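# Lower the rail from two posts onto V pads

## Task

Lift the rail off its two posts and set it down on the two rubber V pads below. At the end the rail must not touch or rest on the posts, and the grippers must have released it and moved away. It must stay on the pads without any help from the robot.

## Robot and tools

Robot: two arms, left_arm and right_arm, each with 7 revolute joints and a parallel gripper. Cameras: cam_high and cam_low are fixed; cam_left_wrist and cam_right_wrist ride on the hands. Every image is 504x504 px.

Frame: a single world frame shared by both arms. Origin on the table surface midway between the arms, +x out over the table, +z up, and left_arm sits toward +y. The names left and right do not mean image sides. Each result's state line reads 'left_arm: ... | right_arm: ...' and gives each gripper's end_effector_position (metres) and end_effector_quat_wxyz. That position is the point between the pads when closed; it can be off from the truth, more so at long reach. The fingers point along the gripper's +z and close along its y. Closed fingertips reach about 19 mm past that point (about 6 mm when fully open), and closing pushes the tips roughly 13 mm further out, so keep that clearance above surfaces.

Tool execute_actions, argument actions: a list holding one item or none, plus optional pictures (boolean, images included by default).
- Empty list: no command, just returns the current state.
- Motion item {"rows": [...], "steps": n}: n from 1 to 15 control steps of 1/30 s (15 if omitted), up to 15 rows. One row per step; if rows run out, the last row repeats.
- Wait item {"steps": n} with no rows: n up to 300; it returns after n steps counted from the previous result, and your reply time counts toward those steps.
A refused call moves nothing.

Row layout: always 18 numbers covering both arms, left_arm first then right_arm, 9 each: seven absolute joint target angles in radians (waist, shoulder, upper arm roll, elbow, forearm roll, wrist pitch, wrist roll), then gripper position, then gripper speed. These are absolute targets in each arm's joint space, the same values the Joint positions line prints, not offsets. Stated joint ranges: waist, upper arm roll, forearm roll and wrist roll -69.115 to 69.115; shoulder -2.250 to 2.250; elbow -2.580 to 2.580; wrist pitch -2.100 to 2.100. True ends may differ by up to 0.013 rad. A target more than 0.013 rad beyond a range end, and further out than the last reported angle, gets the call refused; targets past the real end are clipped there, reported as 'joint sent to its limit' (possibly referring to an earlier action). Missing that line does not prove there is room left.

Gripper numbers, both in [-1, 1] and absolute: position +1 = fully open (85 mm), 0 ≈ 41 mm, pads touch near -0.8, and -1 closes until blocked. Speed -1 ≈ 20 mm/s, 0 ≈ 85, +1 ≈ 150. Full close grips at roughly 190-235 N per pad, set by the arm. To grip firmly hold position at -1; for a softer grip open, then command a position a little narrower than the object. To release, command a position wider than the object. Fingers stay put until the position number changes by 0.01 or more, but close again by themselves (not past the request) if the object yields, force drops or it slips out. To leave a gripper unchanged, resend its previous two numbers; 0 is a real command. position_measured_pct ≈ 50 - 50·position (0 = fully open); stopping short below ~90 means something is held or in the way, ~90 or slightly more means the pads met on nothing or on something very thin.

Motion limits: joint speed and acceleration are capped and an arm's joints are timed to arrive together; a reversal stops them together. Each step the sent target is kept within 0.304 rad of the measured angle (waist, shoulder, upper arm roll, elbow) or 0.266 rad (forearm roll, wrist pitch, wrist roll), and targets that would move the gripper more than 70 mm in one step are scaled back. Large moves may be unfinished when the result arrives. Between calls the arms keep heading to the last row until they settle or a step is HELD.

Result lines: Joint positions and Joint velocities (rad, rad/s), one block per arm; joint torques in the same order, with per-arm offset, scale and noise. 'joint command not followed' means the clearance check altered or blocked joint targets on some steps; the rest of the row still applied. HELD marks steps where all or part of your row was not sent. TORQUE FAULT: contact torque hit a load limit (48 N m for the first four joints, 30.2 for the wrist three, held weight included), so that arm halts for 10 s and drops the rest of the call. MOTOR HOT warns from 60 °C; at 75 °C an OVER-TEMPERATURE FAULT lets the arm sag until it cools. Holding loads heats motors, even while you think.

zoom_image: camera (cam_high, cam_low, cam_left_wrist, cam_right_wrist) and region [x0, y0, x1, y1] in that camera's pixels, origin top-left, at most 504x504; returns an enlarged view of the latest image. show_instructions: no arguments, shows the reference pages. finished_scene: pass the current scene number; irreversible, then reports whether the goal holds.

Calibration: each camera has pinhole+radial intrinsics K, distortion D, and T_world_to_cam mapping world points into the camera frame; fixed cameras may be off by a couple of degrees and millimetres, wrist poses follow the joint readings.

Avoid: dropping the rail or knocking anything off the table, slams and hard pushes, arms colliding or pressing on each other, and brief external tugs making you lose grip. Release gently once the rail sits on the pads, then withdraw.

Each tool is called after ">>>" as name(argument=value, ...) on one line, values as JSON.

Reference images:

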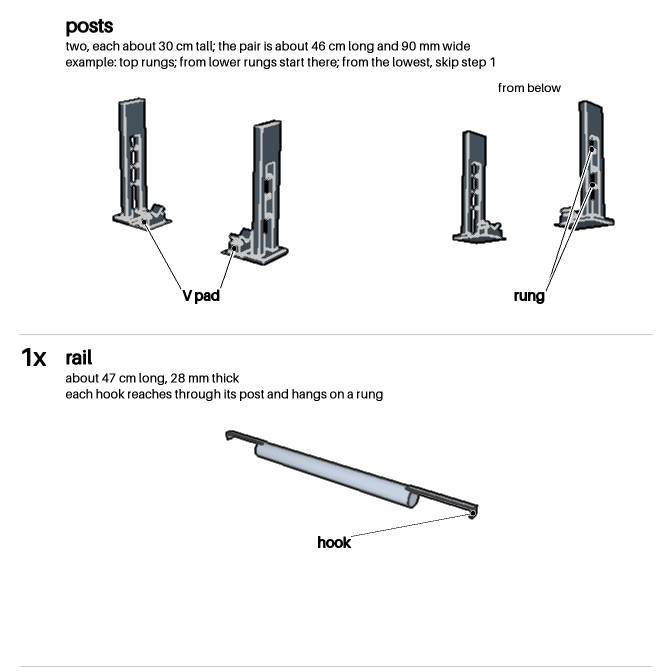

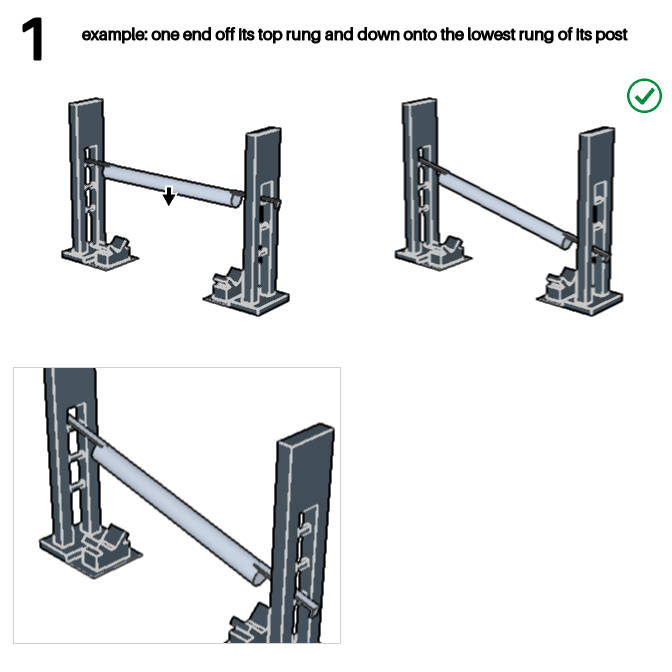

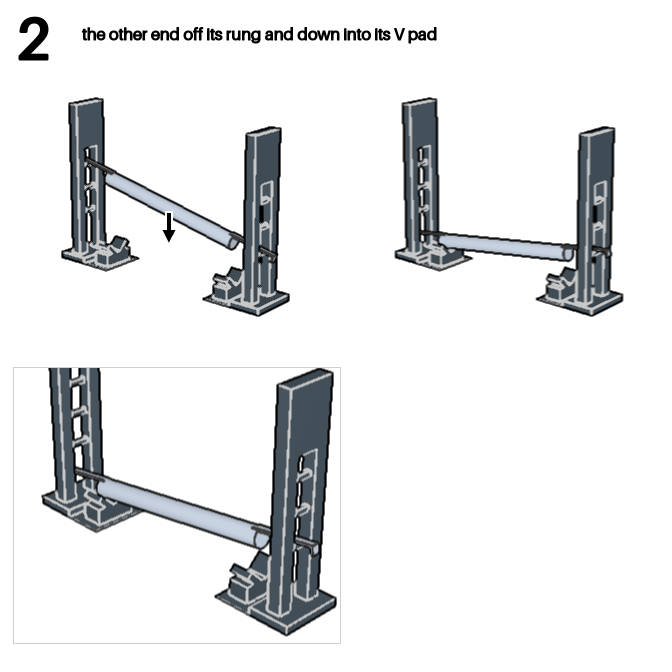

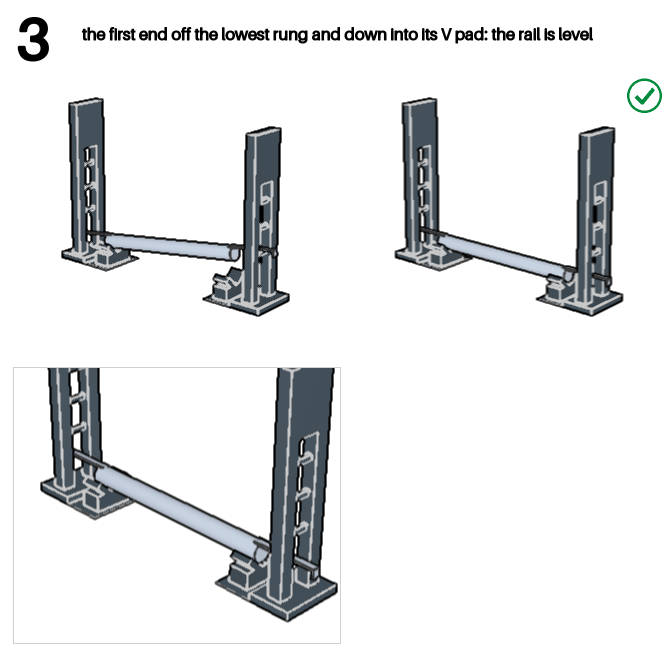

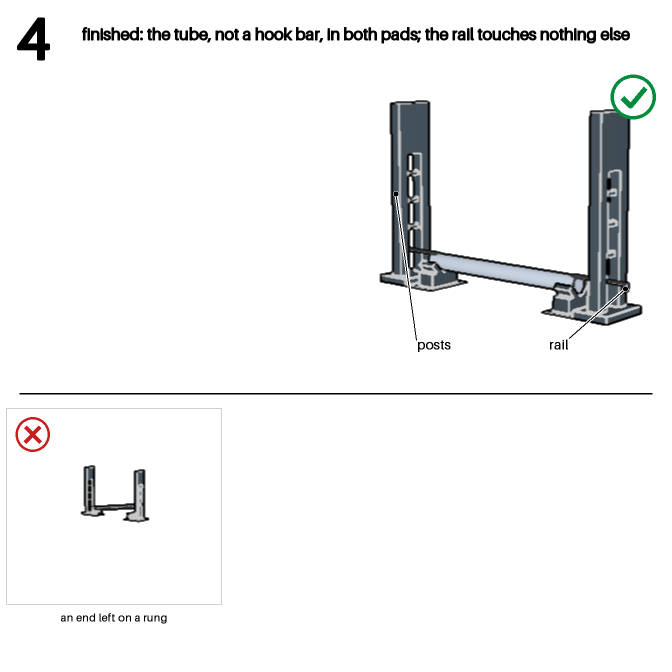

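## Session

>>> execute_actions(actions=[])

Scene clock: 0.00 s of 4200.00 s.
left_arm: end_effector_position=(+0.2192, -0.0103, +0.2300) position_measured_pct=0.0 end_effector_quat_wxyz=(+0.095, -0.217, +0.968, +0.085) | right_arm: end_effector_position=(+0.6131, -0.9678, +0.1840) position_measured_pct=0.0 end_effector_quat_wxyz=(+0.485, +0.671, +0.265, +0.496)
Joint positions: left_arm=[ 1.396  0.448 -0.364  1.583 -0.097  1.21   2.95 ] | right_arm=[ 1.665  1.389 -0.901  1.171 -1.873  0.482  2.564]
Joint velocities: left_arm=[ 0.001  0.     0.002 -0.    -0.     0.001  0.001] | right_arm=[ 0.    -0.     0.    -0.    -0.    -0.001 -0.001]
Joint torques (N m, as the joint torque sensors report them, + toward a larger angle): no reading

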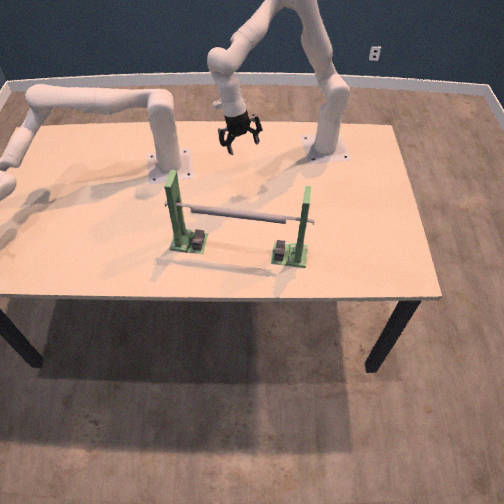

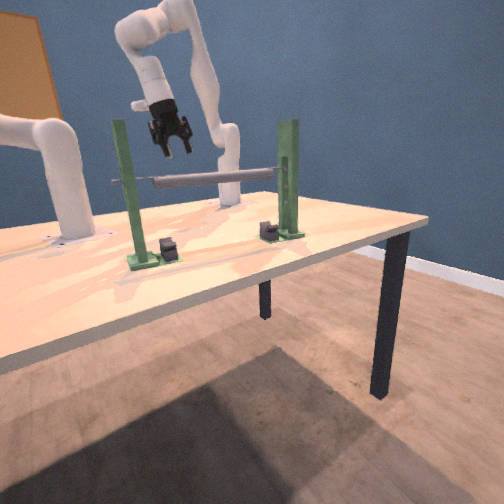

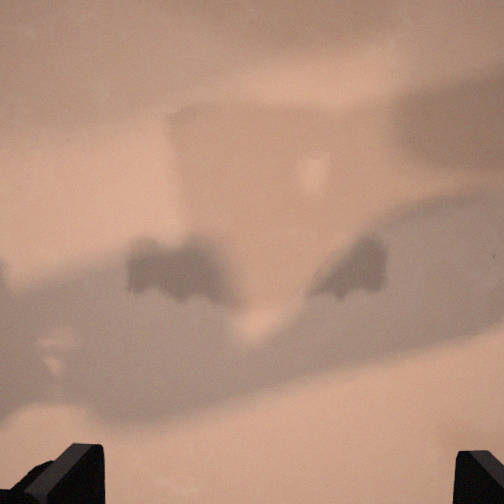

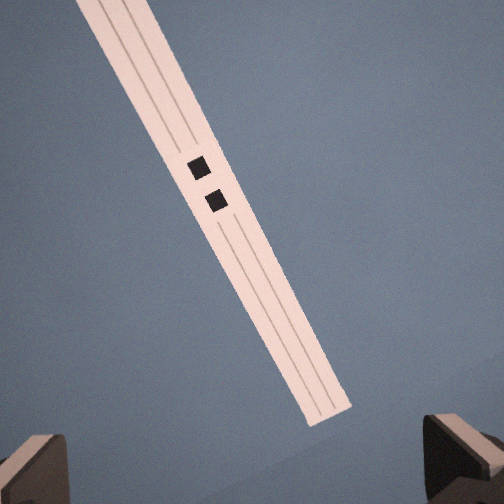

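>>> zoom_image(camera="cam_high", region=[150, 160, 330, 280])

>>> zoom_image(camera="cam_low", region=[100, 110, 320, 280])

Region (150, 160, 330, 280) of cam_high's 504x504 image, scaled by 2.800, with more detail than that image has.

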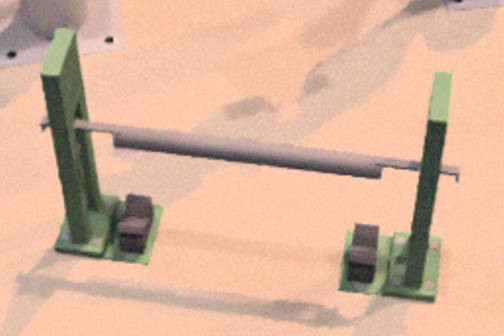

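Region (100, 110, 320, 280) of cam_low's 504x504 image, scaled by 2.291, with more detail than that image has; it fills the top 389 rows of this view, and the rest is white.

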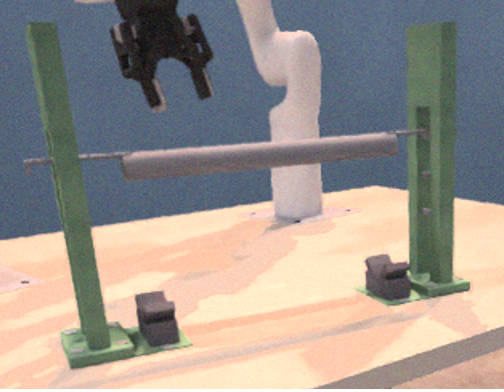

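>>> zoom_image(camera="cam_low", region=[240, 110, 320, 250])

>>> zoom_image(camera="cam_low", region=[100, 110, 200, 280])

>>> zoom_image(camera="cam_high", region=[155, 165, 235, 265])

>>> zoom_image(camera="cam_high", region=[255, 175, 335, 275])

Region (240, 110, 320, 250) of cam_low's 504x504 image, scaled by 3.600, with more detail than that image has; it fills the left 288 columns of this view, and the rest is white.

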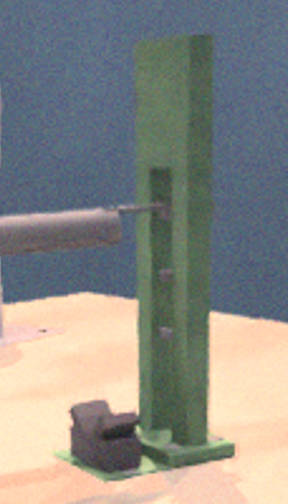

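Region (100, 110, 200, 280) of cam_low's 504x504 image, scaled by 2.965, with more detail than that image has; it fills the left 296 columns of this view, and the rest is white.

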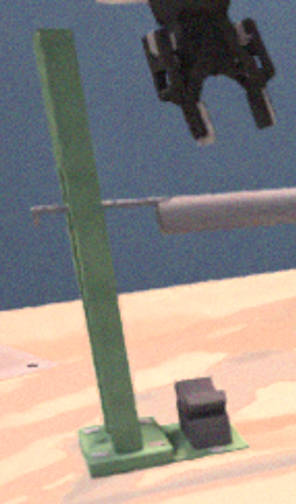

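Region (155, 165, 235, 265) of cam_high's 504x504 image, scaled by 5.040, with more detail than that image has; it fills the left 403 columns of this view, and the rest is white.

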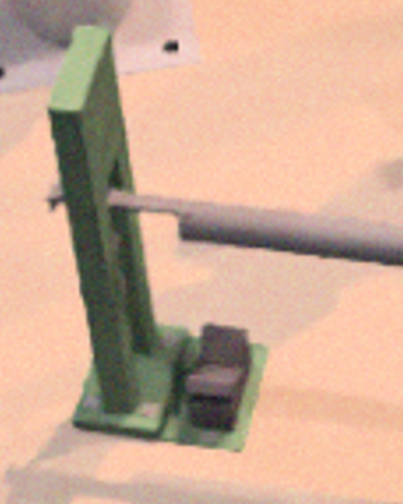

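Region (255, 175, 335, 275) of cam_high's 504x504 image, scaled by 5.040, with more detail than that image has; it fills the left 403 columns of this view, and the rest is white.

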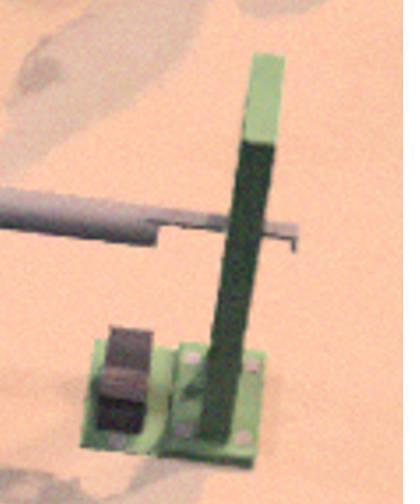

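>>> execute_actions(actions=[{"rows":[[-0.5,0.2,-0.364,1.583,-0.097,1.21,2.95,1,0,1.2,0.44,0,1.111,0,1.59,2.343,1,0]],"steps":15}], pictures=false)

>>> execute_actions(actions=[{"steps":30}], pictures=false)

Scene clock: 120.50 s of 4200.00 s.
left_arm: end_effector_position=(+0.3150, +0.0962, +0.3028) position_measured_pct=0.0 end_effector_quat_wxyz=(+0.104, -0.385, +0.917, +0.014) | right_arm: end_effector_position=(+0.7171, -0.8375, +0.3082) position_measured_pct=0.0 end_effector_quat_wxyz=(+0.514, +0.518, +0.468, +0.498)
Joint positions: left_arm=[ 1.06   0.27  -0.364  1.582 -0.097  1.21   2.95 ] | right_arm=[ 1.426  1.146 -0.66   1.136 -1.665  0.69   2.435]
Joint velocities: left_arm=[-0.856 -0.233 -0.001 -0.001 -0.001 -0.     0.   ] | right_arm=[-0.501 -0.602  0.596 -0.049  0.525  0.524 -0.203]
Joint torques (N m, as the joint torque sensors report them, + toward a larger angle): left_arm=[  0.57 -14.03  -0.78  -8.82  -0.05  -0.42   0.09] | right_arm=[  1.07 -26.15  -6.95  -7.91  -0.75   2.8   -0.47]
Steps of this call (steps 1 to 90: nothing new was sent; then 117.00 s passed at rest; steps 91 to 105: all 15 steps of this action). Readings (joint positions | what the end effector reports):
91: left_arm=[1.394 0.447 -0.364 1.583 -0.097 1.210 2.950] | right_arm=[1.663 1.388 -0.900 1.171 -1.873 0.482 2.563] | left_arm position_measured_pct=0.0 | right_arm position_measured_pct=0.0
92: left_arm=[1.388 0.442 -0.362 1.583 -0.096 1.210 2.950] | right_arm=[1.657 1.382 -0.893 1.170 -1.869 0.486 2.560] | left_arm position_measured_pct=0.0 | right_arm position_measured_pct=0.0
94: left_arm=[1.358 0.418 -0.361 1.584 -0.096 1.210 2.950] | right_arm=[1.628 1.353 -0.864 1.164 -1.846 0.508 2.541] | left_arm position_measured_pct=0.0 | right_arm position_measured_pct=0.0
98: left_arm=[1.254 0.347 -0.363 1.583 -0.097 1.210 2.950] | right_arm=[1.551 1.276 -0.790 1.151 -1.779 0.576 2.492] | left_arm position_measured_pct=0.0 | right_arm position_measured_pct=0.0
105: the state above

Scene clock: 121.50 s of 4200.00 s.
left_arm: end_effector_position=(+0.3500, +0.4674, +0.3300) position_measured_pct=0.0 end_effector_quat_wxyz=(-0.109, +0.743, -0.660, -0.032) | right_arm: end_effector_position=(+0.5105, -0.6296, +0.4454) position_measured_pct=0.0 end_effector_quat_wxyz=(+0.320, +0.109, +0.912, +0.231)
Joint positions: left_arm=[ 0.175  0.203 -0.364  1.583 -0.097  1.21   2.95 ] | right_arm=[ 1.204  0.464 -0.019  1.111 -0.802  1.508  2.344]
Joint velocities: left_arm=[-0.892 -0.007  0.001  0.    -0.    -0.001  0.   ] | right_arm=[-0.027 -0.159  0.127  0.006  1.217  0.574 -0.01 ]
Joint torques (N m, as the joint torque sensors report them, + toward a larger angle): left_arm=[  0.42 -13.42  -1.05  -9.54   0.01  -0.53   0.18] | right_arm=[  0.09 -16.    -1.61  -9.24  -1.96  -0.04  -0.76]
Steps of this call (steps 1 to 30: the robot went on to your last target). Readings (joint positions | what the end effector reports):
1: left_arm=[1.032 0.262 -0.364 1.582 -0.097 1.210 2.950] | right_arm=[1.409 1.125 -0.639 1.134 -1.647 0.708 2.429] | left_arm position_measured_pct=0.0 | right_arm position_measured_pct=0.0
2: left_arm=[1.003 0.256 -0.364 1.582 -0.097 1.210 2.950] | right_arm=[1.394 1.104 -0.618 1.132 -1.628 0.727 2.422] | left_arm position_measured_pct=0.0 | right_arm position_measured_pct=0.0
4: left_arm=[0.945 0.244 -0.364 1.582 -0.097 1.210 2.950] | right_arm=[1.363 1.059 -0.574 1.129 -1.589 0.766 2.410] | left_arm position_measured_pct=0.0 | right_arm position_measured_pct=0.0
8: left_arm=[0.828 0.228 -0.364 1.582 -0.097 1.210 2.950] | right_arm=[1.310 0.957 -0.473 1.124 -1.500 0.854 2.388] | left_arm position_measured_pct=0.0 | right_arm position_measured_pct=0.0
30: the state above

>>> execute_actions(actions=[{"rows":[[-0.5,0.2,-0.364,1.583,-0.097,1.21,2.95,1,0,-0.402,0.44,0,1.111,0,1.59,2.343,1,0]],"steps":15}], pictures=false)

>>> execute_actions(actions=[{"steps":55}])

Scene clock: 124.20 s of 4200.00 s.
left_arm: end_effector_position=(+0.1691, +0.6896, +0.3310) position_measured_pct=0.0 end_effector_quat_wxyz=(-0.093, +0.919, -0.377, -0.066) | right_arm: end_effector_position=(+0.4307, -0.6297, +0.3602) position_measured_pct=0.0 end_effector_quat_wxyz=(-0.000, -0.054, +0.999, -0.000)
Joint positions: left_arm=[-0.5    0.2   -0.364  1.583 -0.097  1.21   2.95 ] | right_arm=[0.869 0.441 0.001 1.111 0.    1.59  2.343]
Joint velocities: left_arm=[ 0.001  0.    -0.    -0.    -0.    -0.     0.001] | right_arm=[-0.805  0.001 -0.001 -0.001 -0.002 -0.    -0.   ]
Joint torques (N m, as the joint torque sensors report them, + toward a larger angle): left_arm=[  0.37 -13.17  -1.15  -9.91  -0.09  -0.59   0.15] | right_arm=[ -0.31 -17.24  -0.03  -8.87   0.19   0.5   -0.38]
Steps of this call (steps 1 to 45: the robot went on to your last target; steps 46 to 66: nothing new was sent; steps 67 to 81: all 15 steps of this action). Readings (joint positions | what the end effector reports):
67: left_arm=[-0.500 0.200 -0.364 1.583 -0.097 1.210 2.950] | right_arm=[1.198 0.440 0.000 1.111 0.000 1.590 2.343] | left_arm position_measured_pct=0.0 | right_arm position_measured_pct=0.0
68: left_arm=[-0.500 0.200 -0.364 1.583 -0.097 1.210 2.950] | right_arm=[1.192 0.440 0.002 1.111 0.001 1.590 2.343] | left_arm position_measured_pct=0.0 | right_arm position_measured_pct=0.0
70: left_arm=[-0.500 0.200 -0.364 1.583 -0.097 1.210 2.950] | right_arm=[1.162 0.440 0.003 1.111 0.002 1.590 2.343] | left_arm position_measured_pct=0.0 | right_arm position_measured_pct=0.0
74: left_arm=[-0.500 0.200 -0.364 1.583 -0.097 1.210 2.950] | right_arm=[1.056 0.440 0.001 1.111 0.000 1.590 2.343] | left_arm position_measured_pct=0.0 | right_arm position_measured_pct=0.0
81: the state above

Scene clock: 126.03 s of 4200.00 s.
left_arm: end_effector_position=(+0.1691, +0.6896, +0.3310) position_measured_pct=0.0 end_effector_quat_wxyz=(-0.093, +0.919, -0.377, -0.066) | right_arm: end_effector_position=(+0.4776, -0.0451, +0.3604) position_measured_pct=0.0 end_effector_quat_wxyz=(+0.000, -0.635, +0.772, +0.000)
Joint positions: left_arm=[-0.5    0.2   -0.364  1.583 -0.097  1.21   2.95 ] | right_arm=[-0.4    0.44  -0.     1.111 -0.     1.59   2.343]
Joint velocities: left_arm=[-0.     0.    -0.     0.    -0.001 -0.    -0.001] | right_arm=[-0.019 -0.002 -0.    -0.001  0.    -0.001 -0.001]
Joint torques (N m, as the joint torque sensors report them, + toward a larger angle): left_arm=[  0.39 -13.23  -1.16  -9.58   0.1   -0.61   0.07] | right_arm=[ -0.02 -16.43   0.03  -9.36   0.43   0.33  -0.33]
Steps of this call (steps 1 to 55: the robot went on to your last target). Readings (joint positions | what the end effector reports):
1: left_arm=[-0.500 0.200 -0.364 1.583 -0.097 1.210 2.950] | right_arm=[0.842 0.441 0.001 1.111 0.000 1.590 2.343] | left_arm position_measured_pct=0.0 | right_arm position_measured_pct=0.0
2: left_arm=[-0.500 0.200 -0.364 1.583 -0.097 1.210 2.950] | right_arm=[0.815 0.441 0.000 1.111 0.000 1.590 2.343] | left_arm position_measured_pct=0.0 | right_arm position_measured_pct=0.0
4: left_arm=[-0.500 0.200 -0.364 1.583 -0.097 1.210 2.950] | right_arm=[0.761 0.441 0.000 1.111 0.000 1.590 2.343] | left_arm position_measured_pct=0.0 | right_arm position_measured_pct=0.0
8: left_arm=[-0.500 0.200 -0.364 1.583 -0.097 1.210 2.950] | right_arm=[0.654 0.441 0.000 1.111 0.000 1.590 2.343] | left_arm position_measured_pct=0.0 | right_arm position_measured_pct=0.0
55: the state above
camera_calibration (this result's frames):
cam_left_wrist: T_world_to_cam=[[-0.700731, -0.698588, -0.144742, 0.654088], [-0.711746, 0.67063, 0.208983, -0.356454], [-0.0489246, 0.24946, -0.967148, 0.300121], [0, 0, 0, 1]] pos_world=[0.219319, 0.621119, 0.459428]
cam_right_wrist: T_world_to_cam=[[-0.973892, 0.22358, 0.0393216, 0.453182], [0.224683, 0.974078, 0.0262663, -0.0267405], [-0.0324297, 0.0344154, -0.998881, 0.525749], [0, 0, 0, 1]] pos_world=[0.464408, -0.0933688, 0.508044]

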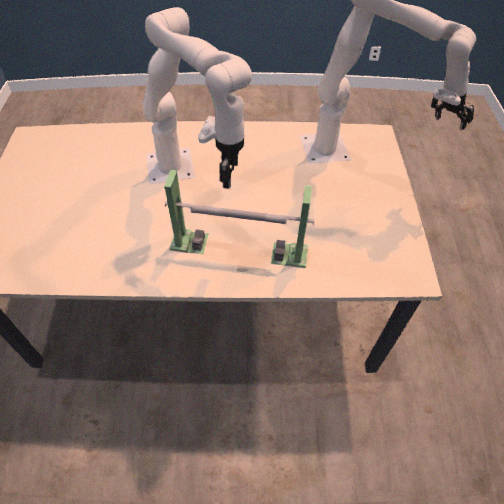

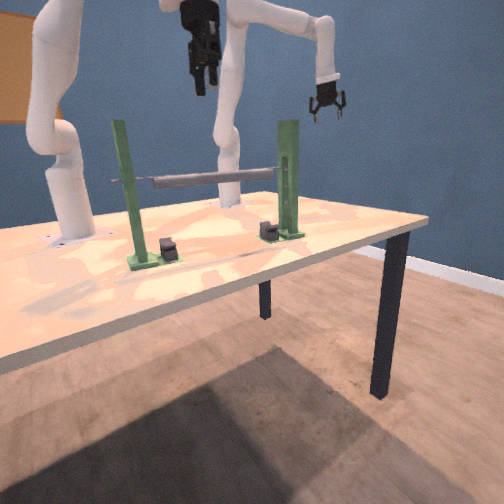

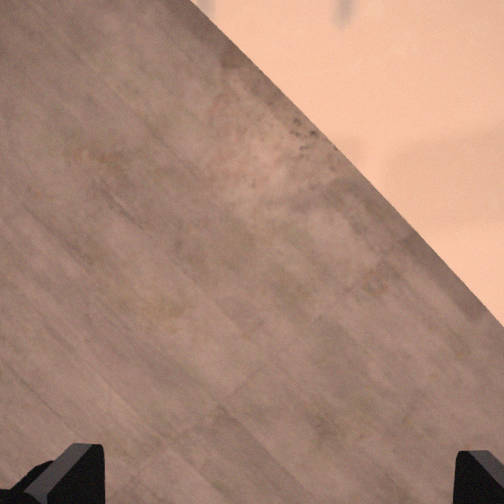

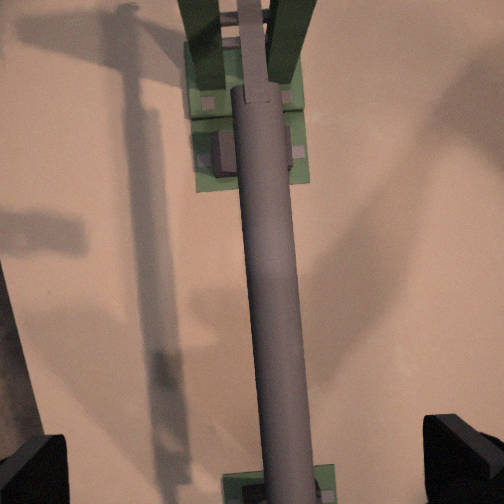

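>>> execute_actions(actions=[{"rows":[[-0.5,0.2,-0.364,1.583,-0.097,1.21,2.95,1,0,-0.4236,0.4261,0,1.4231,0,1.2924,2.355,1,0]],"steps":15}], pictures=false)

>>> execute_actions(actions=[{"steps":10}])

Scene clock: 150.87 s of 4200.00 s.
left_arm: end_effector_position=(+0.1691, +0.6896, +0.3310) position_measured_pct=0.0 end_effector_quat_wxyz=(-0.093, +0.919, -0.377, -0.066) | right_arm: end_effector_position=(+0.4578, -0.0455, +0.2704) position_measured_pct=0.0 end_effector_quat_wxyz=(-0.001, -0.649, +0.761, +0.000)
Joint positions: left_arm=[-0.5    0.2   -0.364  1.583 -0.097  1.21   2.95 ] | right_arm=[-0.423  0.428 -0.     1.419 -0.     1.296  2.355]
Joint velocities: left_arm=[ 0.    -0.     0.002 -0.     0.001 -0.001 -0.   ] | right_arm=[-0.005  0.002 -0.001  0.107 -0.    -0.113  0.004]
Joint torques (N m, as the joint torque sensors report them, + toward a larger angle): left_arm=[  0.41 -13.18  -1.14  -9.8    0.25  -0.72   0.28] | right_arm=[ -0.19 -17.93   0.12 -10.38   0.27   0.42  -0.4 ]
Steps of this call (steps 1 to 30: the robot went on to your last target; steps 31 to 90: nothing new was sent; then 21.33 s passed at rest; steps 91 to 105: all 15 steps of this action). Readings (joint positions | what the end effector reports):
91: left_arm=[-0.500 0.200 -0.364 1.583 -0.097 1.210 2.950] | right_arm=[-0.402 0.440 0.000 1.112 0.000 1.589 2.343] | left_arm position_measured_pct=0.0 | right_arm position_measured_pct=0.0
92: left_arm=[-0.500 0.200 -0.364 1.583 -0.097 1.210 2.950] | right_arm=[-0.403 0.439 0.000 1.117 0.000 1.585 2.343] | left_arm position_measured_pct=0.0 | right_arm position_measured_pct=0.0
94: left_arm=[-0.500 0.200 -0.364 1.583 -0.097 1.210 2.950] | right_arm=[-0.405 0.437 0.000 1.144 0.000 1.561 2.344] | left_arm position_measured_pct=0.0 | right_arm position_measured_pct=0.0
98: left_arm=[-0.500 0.200 -0.364 1.583 -0.097 1.210 2.950] | right_arm=[-0.413 0.430 0.000 1.265 0.000 1.453 2.349] | left_arm position_measured_pct=0.0 | right_arm position_measured_pct=0.0
105: the state above

Scene clock: 151.20 s of 4200.00 s.
left_arm: end_effector_position=(+0.1691, +0.6896, +0.3310) position_measured_pct=0.0 end_effector_quat_wxyz=(-0.093, +0.919, -0.377, -0.066) | right_arm: end_effector_position=(+0.4572, -0.0456, +0.2702) position_measured_pct=0.0 end_effector_quat_wxyz=(-0.000, -0.649, +0.761, +0.000)
Joint positions: left_arm=[-0.5    0.2   -0.364  1.583 -0.097  1.21   2.95 ] | right_arm=[-0.424  0.426 -0.     1.423 -0.     1.292  2.355]
Joint velocities: left_arm=[-0.     0.001  0.002  0.     0.001  0.001  0.001] | right_arm=[-0.001 -0.003 -0.001  0.002  0.001  0.    -0.   ]
Joint torques (N m, as the joint torque sensors report them, + toward a larger angle): left_arm=[  0.03 -13.28  -0.9   -9.62  -0.03  -0.54   0.02] | right_arm=[ -0.28 -16.04   0.08  -8.8    0.3    0.69  -0.5 ]
Steps of this call (steps 1 to 10: the robot went on to your last target). Readings (joint positions | what the end effector reports):
1: left_arm=[-0.500 0.200 -0.364 1.583 -0.097 1.210 2.950] | right_arm=[-0.423 0.428 -0.000 1.421 -0.000 1.294 2.355] | left_arm position_measured_pct=0.0 | right_arm position_measured_pct=0.0
2: left_arm=[-0.500 0.200 -0.364 1.583 -0.097 1.210 2.950] | right_arm=[-0.423 0.428 -0.000 1.422 -0.000 1.293 2.355] | left_arm position_measured_pct=0.0 | right_arm position_measured_pct=0.0
4: left_arm=[-0.500 0.200 -0.364 1.583 -0.097 1.210 2.950] | right_arm=[-0.423 0.427 -0.000 1.423 0.000 1.292 2.355] | left_arm position_measured_pct=0.0 | right_arm position_measured_pct=0.0
8: left_arm=[-0.500 0.200 -0.364 1.583 -0.097 1.210 2.950] | right_arm=[-0.424 0.426 -0.000 1.423 -0.000 1.292 2.355] | left_arm position_measured_pct=0.0 | right_arm position_measured_pct=0.0
10: the state above
camera_calibration (this result's frames):
cam_left_wrist: T_world_to_cam=[[-0.700731, -0.698588, -0.144742, 0.654088], [-0.711746, 0.67063, 0.208983, -0.356455], [-0.0489246, 0.24946, -0.967148, 0.300121], [0, 0, 0, 1]] pos_world=[0.219319, 0.621119, 0.459428]
cam_right_wrist: T_world_to_cam=[[-0.9812, 0.188864, 0.039718, 0.438597], [0.189954, 0.981456, 0.0257232, -0.00293267], [-0.0341233, 0.0327842, -0.99888, 0.435713], [0, 0, 0, 1]] pos_world=[0.445777, -0.0942413, 0.41788]

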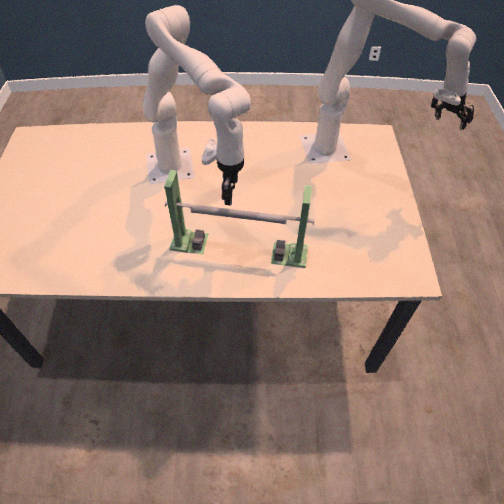

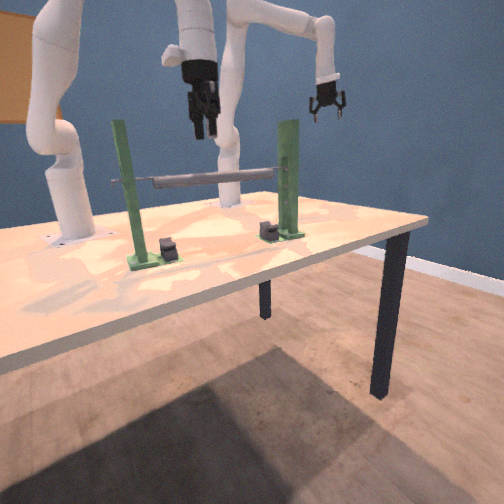

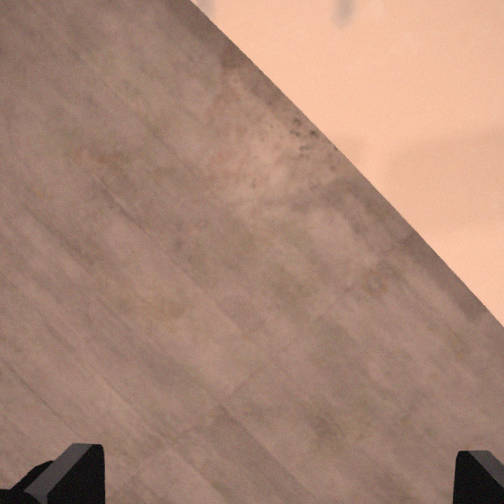

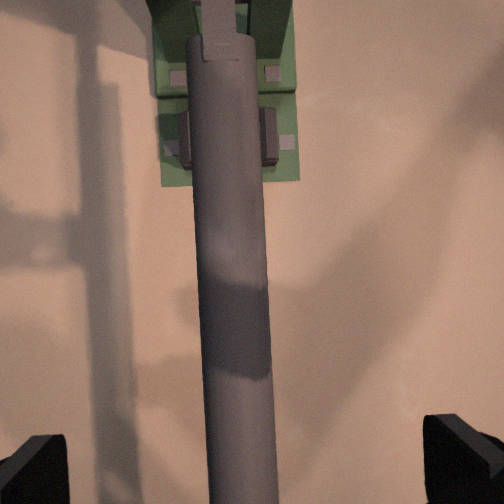

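>>> execute_actions(actions=[{"rows":[[-0.5,0.2,-0.364,1.583,-0.097,1.21,2.95,1,0,-0.4236,0.4935,0,1.5706,0,1.0775,2.355,1,0]],"steps":15}], pictures=false)

>>> execute_actions(actions=[{"steps":6}])

Scene clock: 161.07 s of 4200.00 s.
left_arm: end_effector_position=(+0.1691, +0.6896, +0.3310) position_measured_pct=0.0 end_effector_quat_wxyz=(-0.093, +0.919, -0.377, -0.066) | right_arm: end_effector_position=(+0.4573, -0.0455, +0.1954) position_measured_pct=0.0 end_effector_quat_wxyz=(+0.000, -0.649, +0.761, -0.000)
Joint positions: left_arm=[-0.5    0.2   -0.364  1.583 -0.097  1.21   2.95 ] | right_arm=[-0.424  0.493 -0.     1.57   0.     1.078  2.355]
Joint velocities: left_arm=[ 0.001 -0.001 -0.    -0.     0.001 -0.001 -0.001] | right_arm=[ 0.     0.004 -0.     0.005 -0.001 -0.003  0.   ]
Joint torques (N m, as the joint torque sensors report them, + toward a larger angle): left_arm=[  0.09 -13.25  -1.07  -9.63  -0.13  -0.58   0.14] | right_arm=[ -0.24 -17.21   0.14  -8.53   0.23   0.65  -0.35]
Steps of this call (steps 1 to 15: the robot went on to your last target; steps 16 to 90: nothing new was sent; then 6.37 s passed at rest; steps 91 to 105: all 15 steps of this action). Readings (joint positions | what the end effector reports):
91: left_arm=[-0.500 0.200 -0.364 1.583 -0.097 1.210 2.950] | right_arm=[-0.424 0.427 0.000 1.424 0.000 1.291 2.355] | left_arm position_measured_pct=0.0 | right_arm position_measured_pct=0.0
92: left_arm=[-0.500 0.200 -0.364 1.583 -0.097 1.210 2.950] | right_arm=[-0.424 0.429 0.000 1.429 0.000 1.284 2.355] | left_arm position_measured_pct=0.0 | right_arm position_measured_pct=0.0
94: left_arm=[-0.500 0.200 -0.364 1.583 -0.097 1.210 2.950] | right_arm=[-0.424 0.441 0.000 1.456 0.000 1.245 2.355] | left_arm position_measured_pct=0.0 | right_arm position_measured_pct=0.0
98: left_arm=[-0.500 0.200 -0.364 1.583 -0.097 1.210 2.950] | right_arm=[-0.424 0.482 -0.000 1.545 -0.000 1.115 2.355] | left_arm position_measured_pct=0.0 | right_arm position_measured_pct=0.0
105: the state above

Scene clock: 161.27 s of 4200.00 s.
left_arm: end_effector_position=(+0.1691, +0.6896, +0.3310) position_measured_pct=0.0 end_effector_quat_wxyz=(-0.093, +0.919, -0.377, -0.066) | right_arm: end_effector_position=(+0.4572, -0.0456, +0.1952) position_measured_pct=0.0 end_effector_quat_wxyz=(+0.000, -0.649, +0.761, -0.000)
Joint positions: left_arm=[-0.5    0.2   -0.364  1.583 -0.097  1.21   2.95 ] | right_arm=[-0.424  0.493 -0.     1.571 -0.     1.078  2.355]
Joint velocities: left_arm=[ 0.001 -0.    -0.002  0.    -0.001 -0.     0.001] | right_arm=[ 0.    -0.002  0.001  0.001 -0.002  0.001 -0.   ]
Joint torques (N m, as the joint torque sensors report them, + toward a larger angle): left_arm=[  0.17 -13.55  -0.94  -9.79   0.07  -0.67   0.16] | right_arm=[ -0.03 -16.77   0.39  -7.95   0.41   0.41  -0.52]
Steps of this call (steps 1 to 6: the robot went on to your last target). Readings (joint positions | what the end effector reports):
1: left_arm=[-0.500 0.200 -0.364 1.583 -0.097 1.210 2.950] | right_arm=[-0.424 0.493 0.000 1.571 0.000 1.078 2.355] | left_arm position_measured_pct=0.0 | right_arm position_measured_pct=0.0
2: left_arm=[-0.500 0.200 -0.364 1.583 -0.097 1.210 2.950] | right_arm=[-0.424 0.493 0.000 1.571 0.000 1.078 2.355] | left_arm position_measured_pct=0.0 | right_arm position_measured_pct=0.0
4: left_arm=[-0.500 0.200 -0.364 1.583 -0.097 1.210 2.950] | right_arm=[-0.424 0.493 0.000 1.571 -0.000 1.078 2.355] | left_arm position_measured_pct=0.0 | right_arm position_measured_pct=0.0
6: the state above
camera_calibration (this result's frames):
cam_left_wrist: T_world_to_cam=[[-0.700731, -0.698588, -0.144742, 0.654088], [-0.711746, 0.67063, 0.208983, -0.356454], [-0.0489245, 0.24946, -0.967148, 0.300121], [0, 0, 0, 1]] pos_world=[0.219319, 0.621119, 0.459428]
cam_right_wrist: T_world_to_cam=[[-0.981214, 0.188817, 0.0395978, 0.44161], [0.189908, 0.981462, 0.0258478, -0.00104476], [-0.0339832, 0.0328821, -0.998881, 0.36077], [0, 0, 0, 1]] pos_world=[0.445773, -0.0942209, 0.342907]

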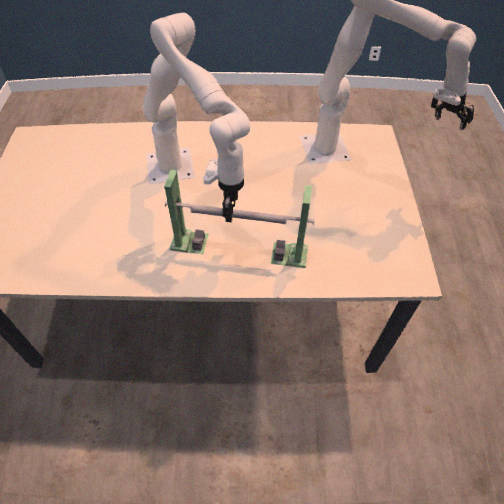

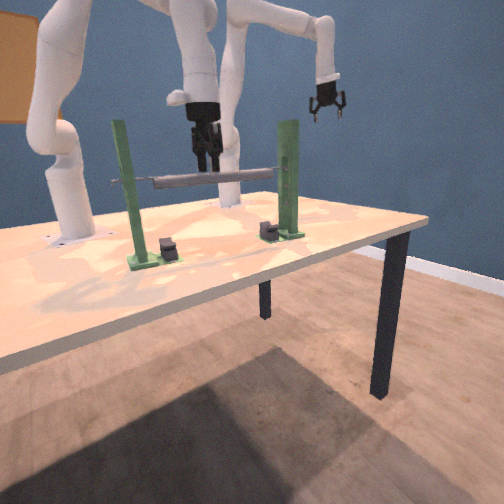

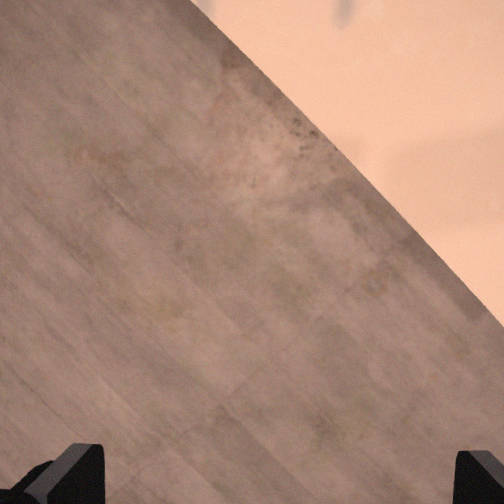

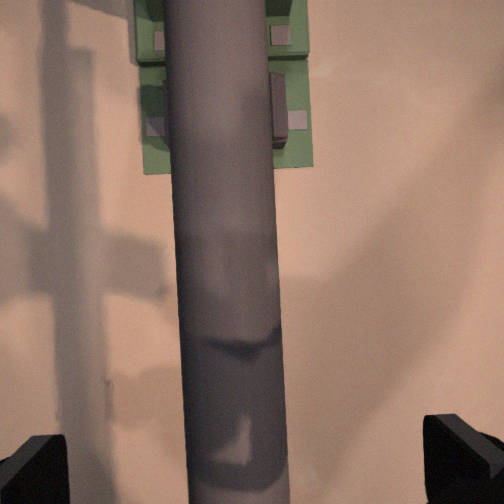

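>>> execute_actions(actions=[{"rows":[[-0.5,0.2,-0.364,1.583,-0.097,1.21,2.95,1,0,-0.4631,0.5675,0,1.5304,0,1.0437,2.316,1,0]],"steps":15}])

Scene clock: 172.00 s of 4200.00 s.
left_arm: end_effector_position=(+0.1691, +0.6896, +0.3310) position_measured_pct=0.0 end_effector_quat_wxyz=(-0.093, +0.919, -0.377, -0.066) | right_arm: end_effector_position=(+0.4638, -0.0167, +0.1705) position_measured_pct=0.0 end_effector_quat_wxyz=(+0.000, -0.649, +0.761, -0.000)
Joint positions: left_arm=[-0.5    0.2   -0.364  1.583 -0.097  1.21   2.95 ] | right_arm=[-0.463  0.567 -0.     1.53  -0.     1.044  2.316]
Joint velocities: left_arm=[-0.001 -0.     0.     0.     0.001 -0.    -0.   ] | right_arm=[-0.003  0.007  0.001 -0.003 -0.     0.    -0.   ]
Joint torques (N m, as the joint torque sensors report them, + toward a larger angle): left_arm=[  0.1  -13.25  -1.28  -9.49   0.06  -0.61   0.18] | right_arm=[ -0.15 -17.85   0.24  -7.88   0.24   0.47  -0.22]
Steps of this call (steps 1 to 15: the robot went on to your last target; steps 16 to 90: nothing new was sent; then 7.23 s passed at rest; steps 91 to 105: all 15 steps of this action). Readings (joint positions | what the end effector reports):
91: left_arm=[-0.500 0.200 -0.364 1.583 -0.097 1.210 2.950] | right_arm=[-0.424 0.495 0.000 1.570 0.000 1.077 2.355] | left_arm position_measured_pct=0.0 | right_arm position_measured_pct=0.0
92: left_arm=[-0.500 0.200 -0.364 1.583 -0.097 1.210 2.950] | right_arm=[-0.428 0.501 0.001 1.567 0.000 1.075 2.352] | left_arm position_measured_pct=0.0 | right_arm position_measured_pct=0.0
94: left_arm=[-0.500 0.200 -0.364 1.583 -0.097 1.210 2.950] | right_arm=[-0.443 0.530 0.002 1.552 0.001 1.064 2.338] | left_arm position_measured_pct=0.0 | right_arm position_measured_pct=0.0
98: left_arm=[-0.500 0.200 -0.364 1.583 -0.097 1.210 2.950] | right_arm=[-0.461 0.564 -0.001 1.532 -0.001 1.044 2.317] | left_arm position_measured_pct=0.0 | right_arm position_measured_pct=0.0
105: the state above
camera_calibration (this result's frames):
cam_left_wrist: T_world_to_cam=[[-0.700731, -0.698588, -0.144742, 0.654088], [-0.711746, 0.67063, 0.208983, -0.356454], [-0.0489244, 0.24946, -0.967148, 0.300121], [0, 0, 0, 1]] pos_world=[0.219319, 0.621119, 0.459428]
cam_right_wrist: T_world_to_cam=[[-0.981256, 0.188664, 0.0392849, 0.443651], [0.189757, 0.98148, 0.0262428, -0.029996], [-0.0336063, 0.0332055, -0.998883, 0.335144], [0, 0, 0, 1]] pos_world=[0.45229, -0.0653889, 0.318128]

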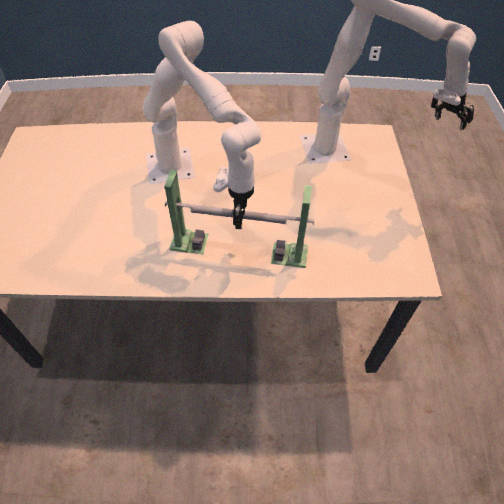

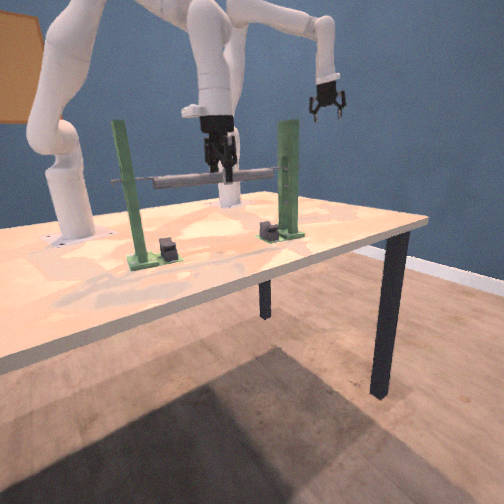

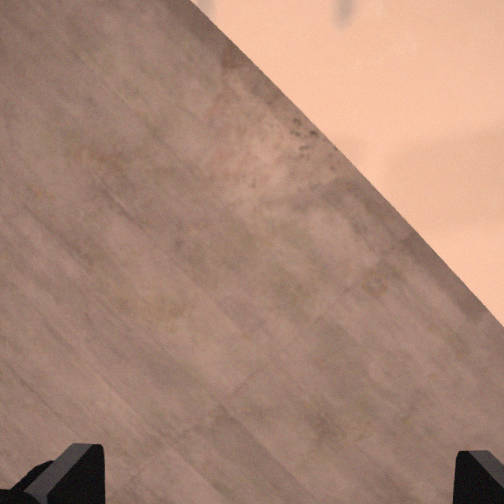

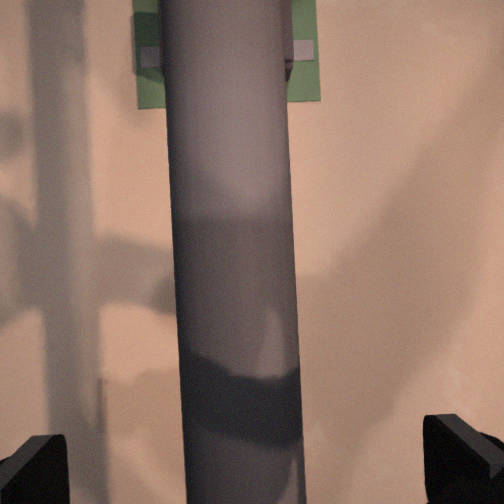

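>>> execute_actions(actions=[{"rows":[[-0.5,0.2,-0.364,1.583,-0.097,1.21,2.95,1,0,-0.4631,0.5675,0,1.5304,0,1.0437,2.316,-1,0]],"steps":15}], pictures=false)

>>> execute_actions(actions=[{"steps":12}])

Scene clock: 174.70 s of 4200.00 s.
left_arm: end_effector_position=(+0.1691, +0.6896, +0.3310) position_measured_pct=0.0 end_effector_quat_wxyz=(-0.093, +0.919, -0.377, -0.066) | right_arm: end_effector_position=(+0.4637, -0.0166, +0.1702) position_measured_pct=36.9 end_effector_quat_wxyz=(-0.000, -0.649, +0.761, +0.000)
Joint positions: left_arm=[-0.5    0.2   -0.364  1.583 -0.097  1.21   2.95 ] | right_arm=[-0.463  0.568  0.     1.53   0.     1.044  2.316]
Joint velocities: left_arm=[-0.    -0.     0.001 -0.    -0.     0.     0.   ] | right_arm=[ 0.001  0.    -0.001  0.001  0.     0.001 -0.001]
Joint torques (N m, as the joint torque sensors report them, + toward a larger angle): left_arm=[  0.33 -13.42  -1.12  -9.75   0.02  -0.47   0.05] | right_arm=[ -0.36 -17.88   0.26  -7.9    0.27   0.44  -0.37]
Steps of this call (steps 1 to 15: the robot went on to your last target; steps 16 to 66: nothing new was sent; steps 67 to 81: all 15 steps of this action). Readings (joint positions | what the end effector reports):
67: left_arm=[-0.500 0.200 -0.364 1.583 -0.097 1.210 2.950] | right_arm=[-0.463 0.567 0.000 1.530 -0.000 1.044 2.316] | left_arm position_measured_pct=0.0 | right_arm position_measured_pct=0.0
68: left_arm=[-0.500 0.200 -0.364 1.583 -0.097 1.210 2.950] | right_arm=[-0.463 0.567 0.000 1.530 0.000 1.044 2.316] | left_arm position_measured_pct=0.0 | right_arm position_measured_pct=0.8
70: left_arm=[-0.500 0.200 -0.364 1.583 -0.097 1.210 2.950] | right_arm=[-0.463 0.567 0.000 1.530 0.000 1.044 2.316] | left_arm position_measured_pct=0.0 | right_arm position_measured_pct=4.8
74: left_arm=[-0.500 0.200 -0.364 1.583 -0.097 1.210 2.950] | right_arm=[-0.463 0.567 0.000 1.530 0.000 1.044 2.316] | left_arm position_measured_pct=0.0 | right_arm position_measured_pct=16.3
81: the state above

Scene clock: 175.10 s of 4200.00 s.
left_arm: end_effector_position=(+0.1691, +0.6896, +0.3310) position_measured_pct=0.0 end_effector_quat_wxyz=(-0.093, +0.919, -0.377, -0.066) | right_arm: end_effector_position=(+0.4639, -0.0166, +0.1705) position_measured_pct=67.1 end_effector_quat_wxyz=(+0.000, -0.649, +0.761, -0.000)
Joint positions: left_arm=[-0.5    0.2   -0.364  1.583 -0.097  1.21   2.95 ] | right_arm=[-0.463  0.567  0.     1.53   0.     1.044  2.316]
Joint velocities: left_arm=[ 0.     0.001  0.002  0.    -0.     0.    -0.   ] | right_arm=[-0.    -0.     0.001  0.001  0.001 -0.001 -0.   ]
Joint torques (N m, as the joint torque sensors report them, + toward a larger angle): left_arm=[  0.31 -13.    -1.01  -9.65   0.09  -0.79   0.14] | right_arm=[ -0.12 -17.59   0.15  -7.99   0.24   0.54  -0.36]
Steps of this call (steps 1 to 12: the robot went on to your last target). Readings (joint positions | what the end effector reports):
1: left_arm=[-0.500 0.200 -0.364 1.583 -0.097 1.210 2.950] | right_arm=[-0.463 0.568 0.000 1.530 0.000 1.044 2.316] | left_arm position_measured_pct=0.0 | right_arm position_measured_pct=40.1
2: left_arm=[-0.500 0.200 -0.364 1.583 -0.097 1.210 2.950] | right_arm=[-0.463 0.568 0.000 1.530 0.000 1.044 2.316] | left_arm position_measured_pct=0.0 | right_arm position_measured_pct=43.3
4: left_arm=[-0.500 0.200 -0.364 1.583 -0.097 1.210 2.950] | right_arm=[-0.463 0.568 -0.000 1.530 0.000 1.044 2.316] | left_arm position_measured_pct=0.0 | right_arm position_measured_pct=49.2
8: left_arm=[-0.500 0.200 -0.364 1.583 -0.097 1.210 2.950] | right_arm=[-0.463 0.568 0.000 1.530 0.000 1.044 2.316] | left_arm position_measured_pct=0.0 | right_arm position_measured_pct=61.1
12: the state above
camera_calibration (this result's frames):
cam_left_wrist: T_world_to_cam=[[-0.700731, -0.698588, -0.144742, 0.654088], [-0.711746, 0.67063, 0.208983, -0.356454], [-0.0489247, 0.24946, -0.967148, 0.300121], [0, 0, 0, 1]] pos_world=[0.219319, 0.621119, 0.459428]
cam_right_wrist: T_world_to_cam=[[-0.981353, 0.188254, 0.0388142, 0.443883], [0.189334, 0.98156, 0.0263019, -0.0299543], [-0.0331471, 0.0331603, -0.9989, 0.335011], [0, 0, 0, 1]] pos_world=[0.452382, -0.0652699, 0.318201]

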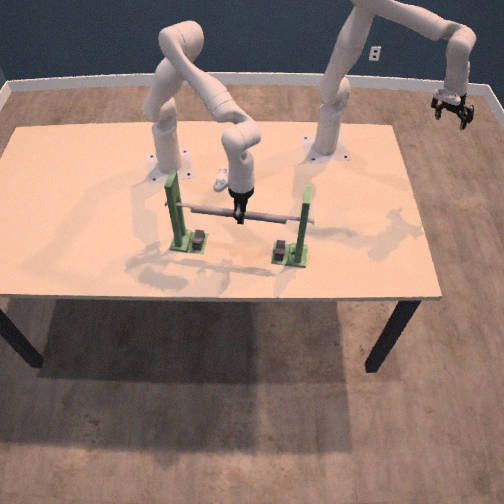

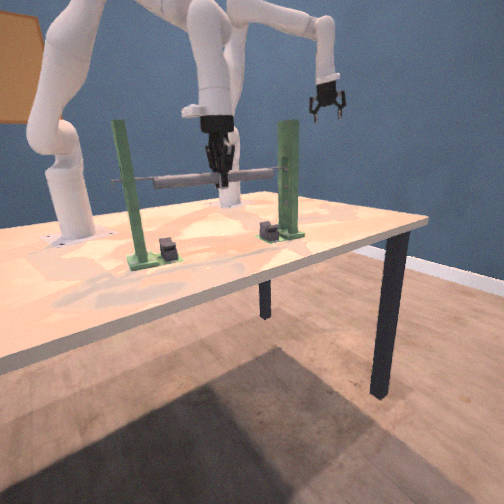

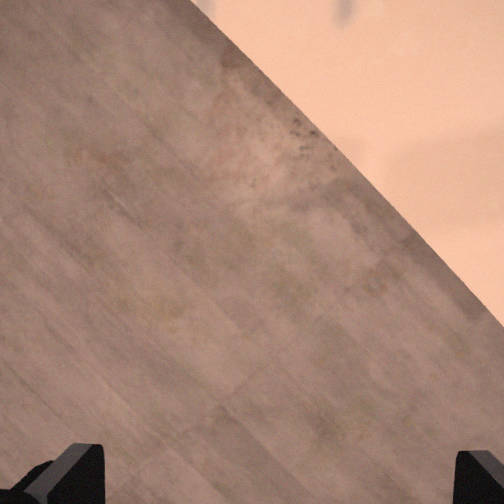

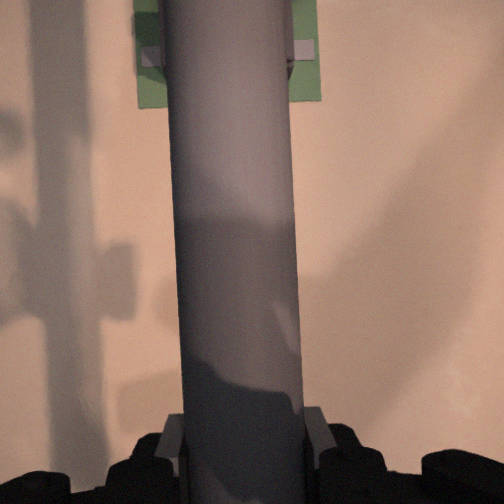

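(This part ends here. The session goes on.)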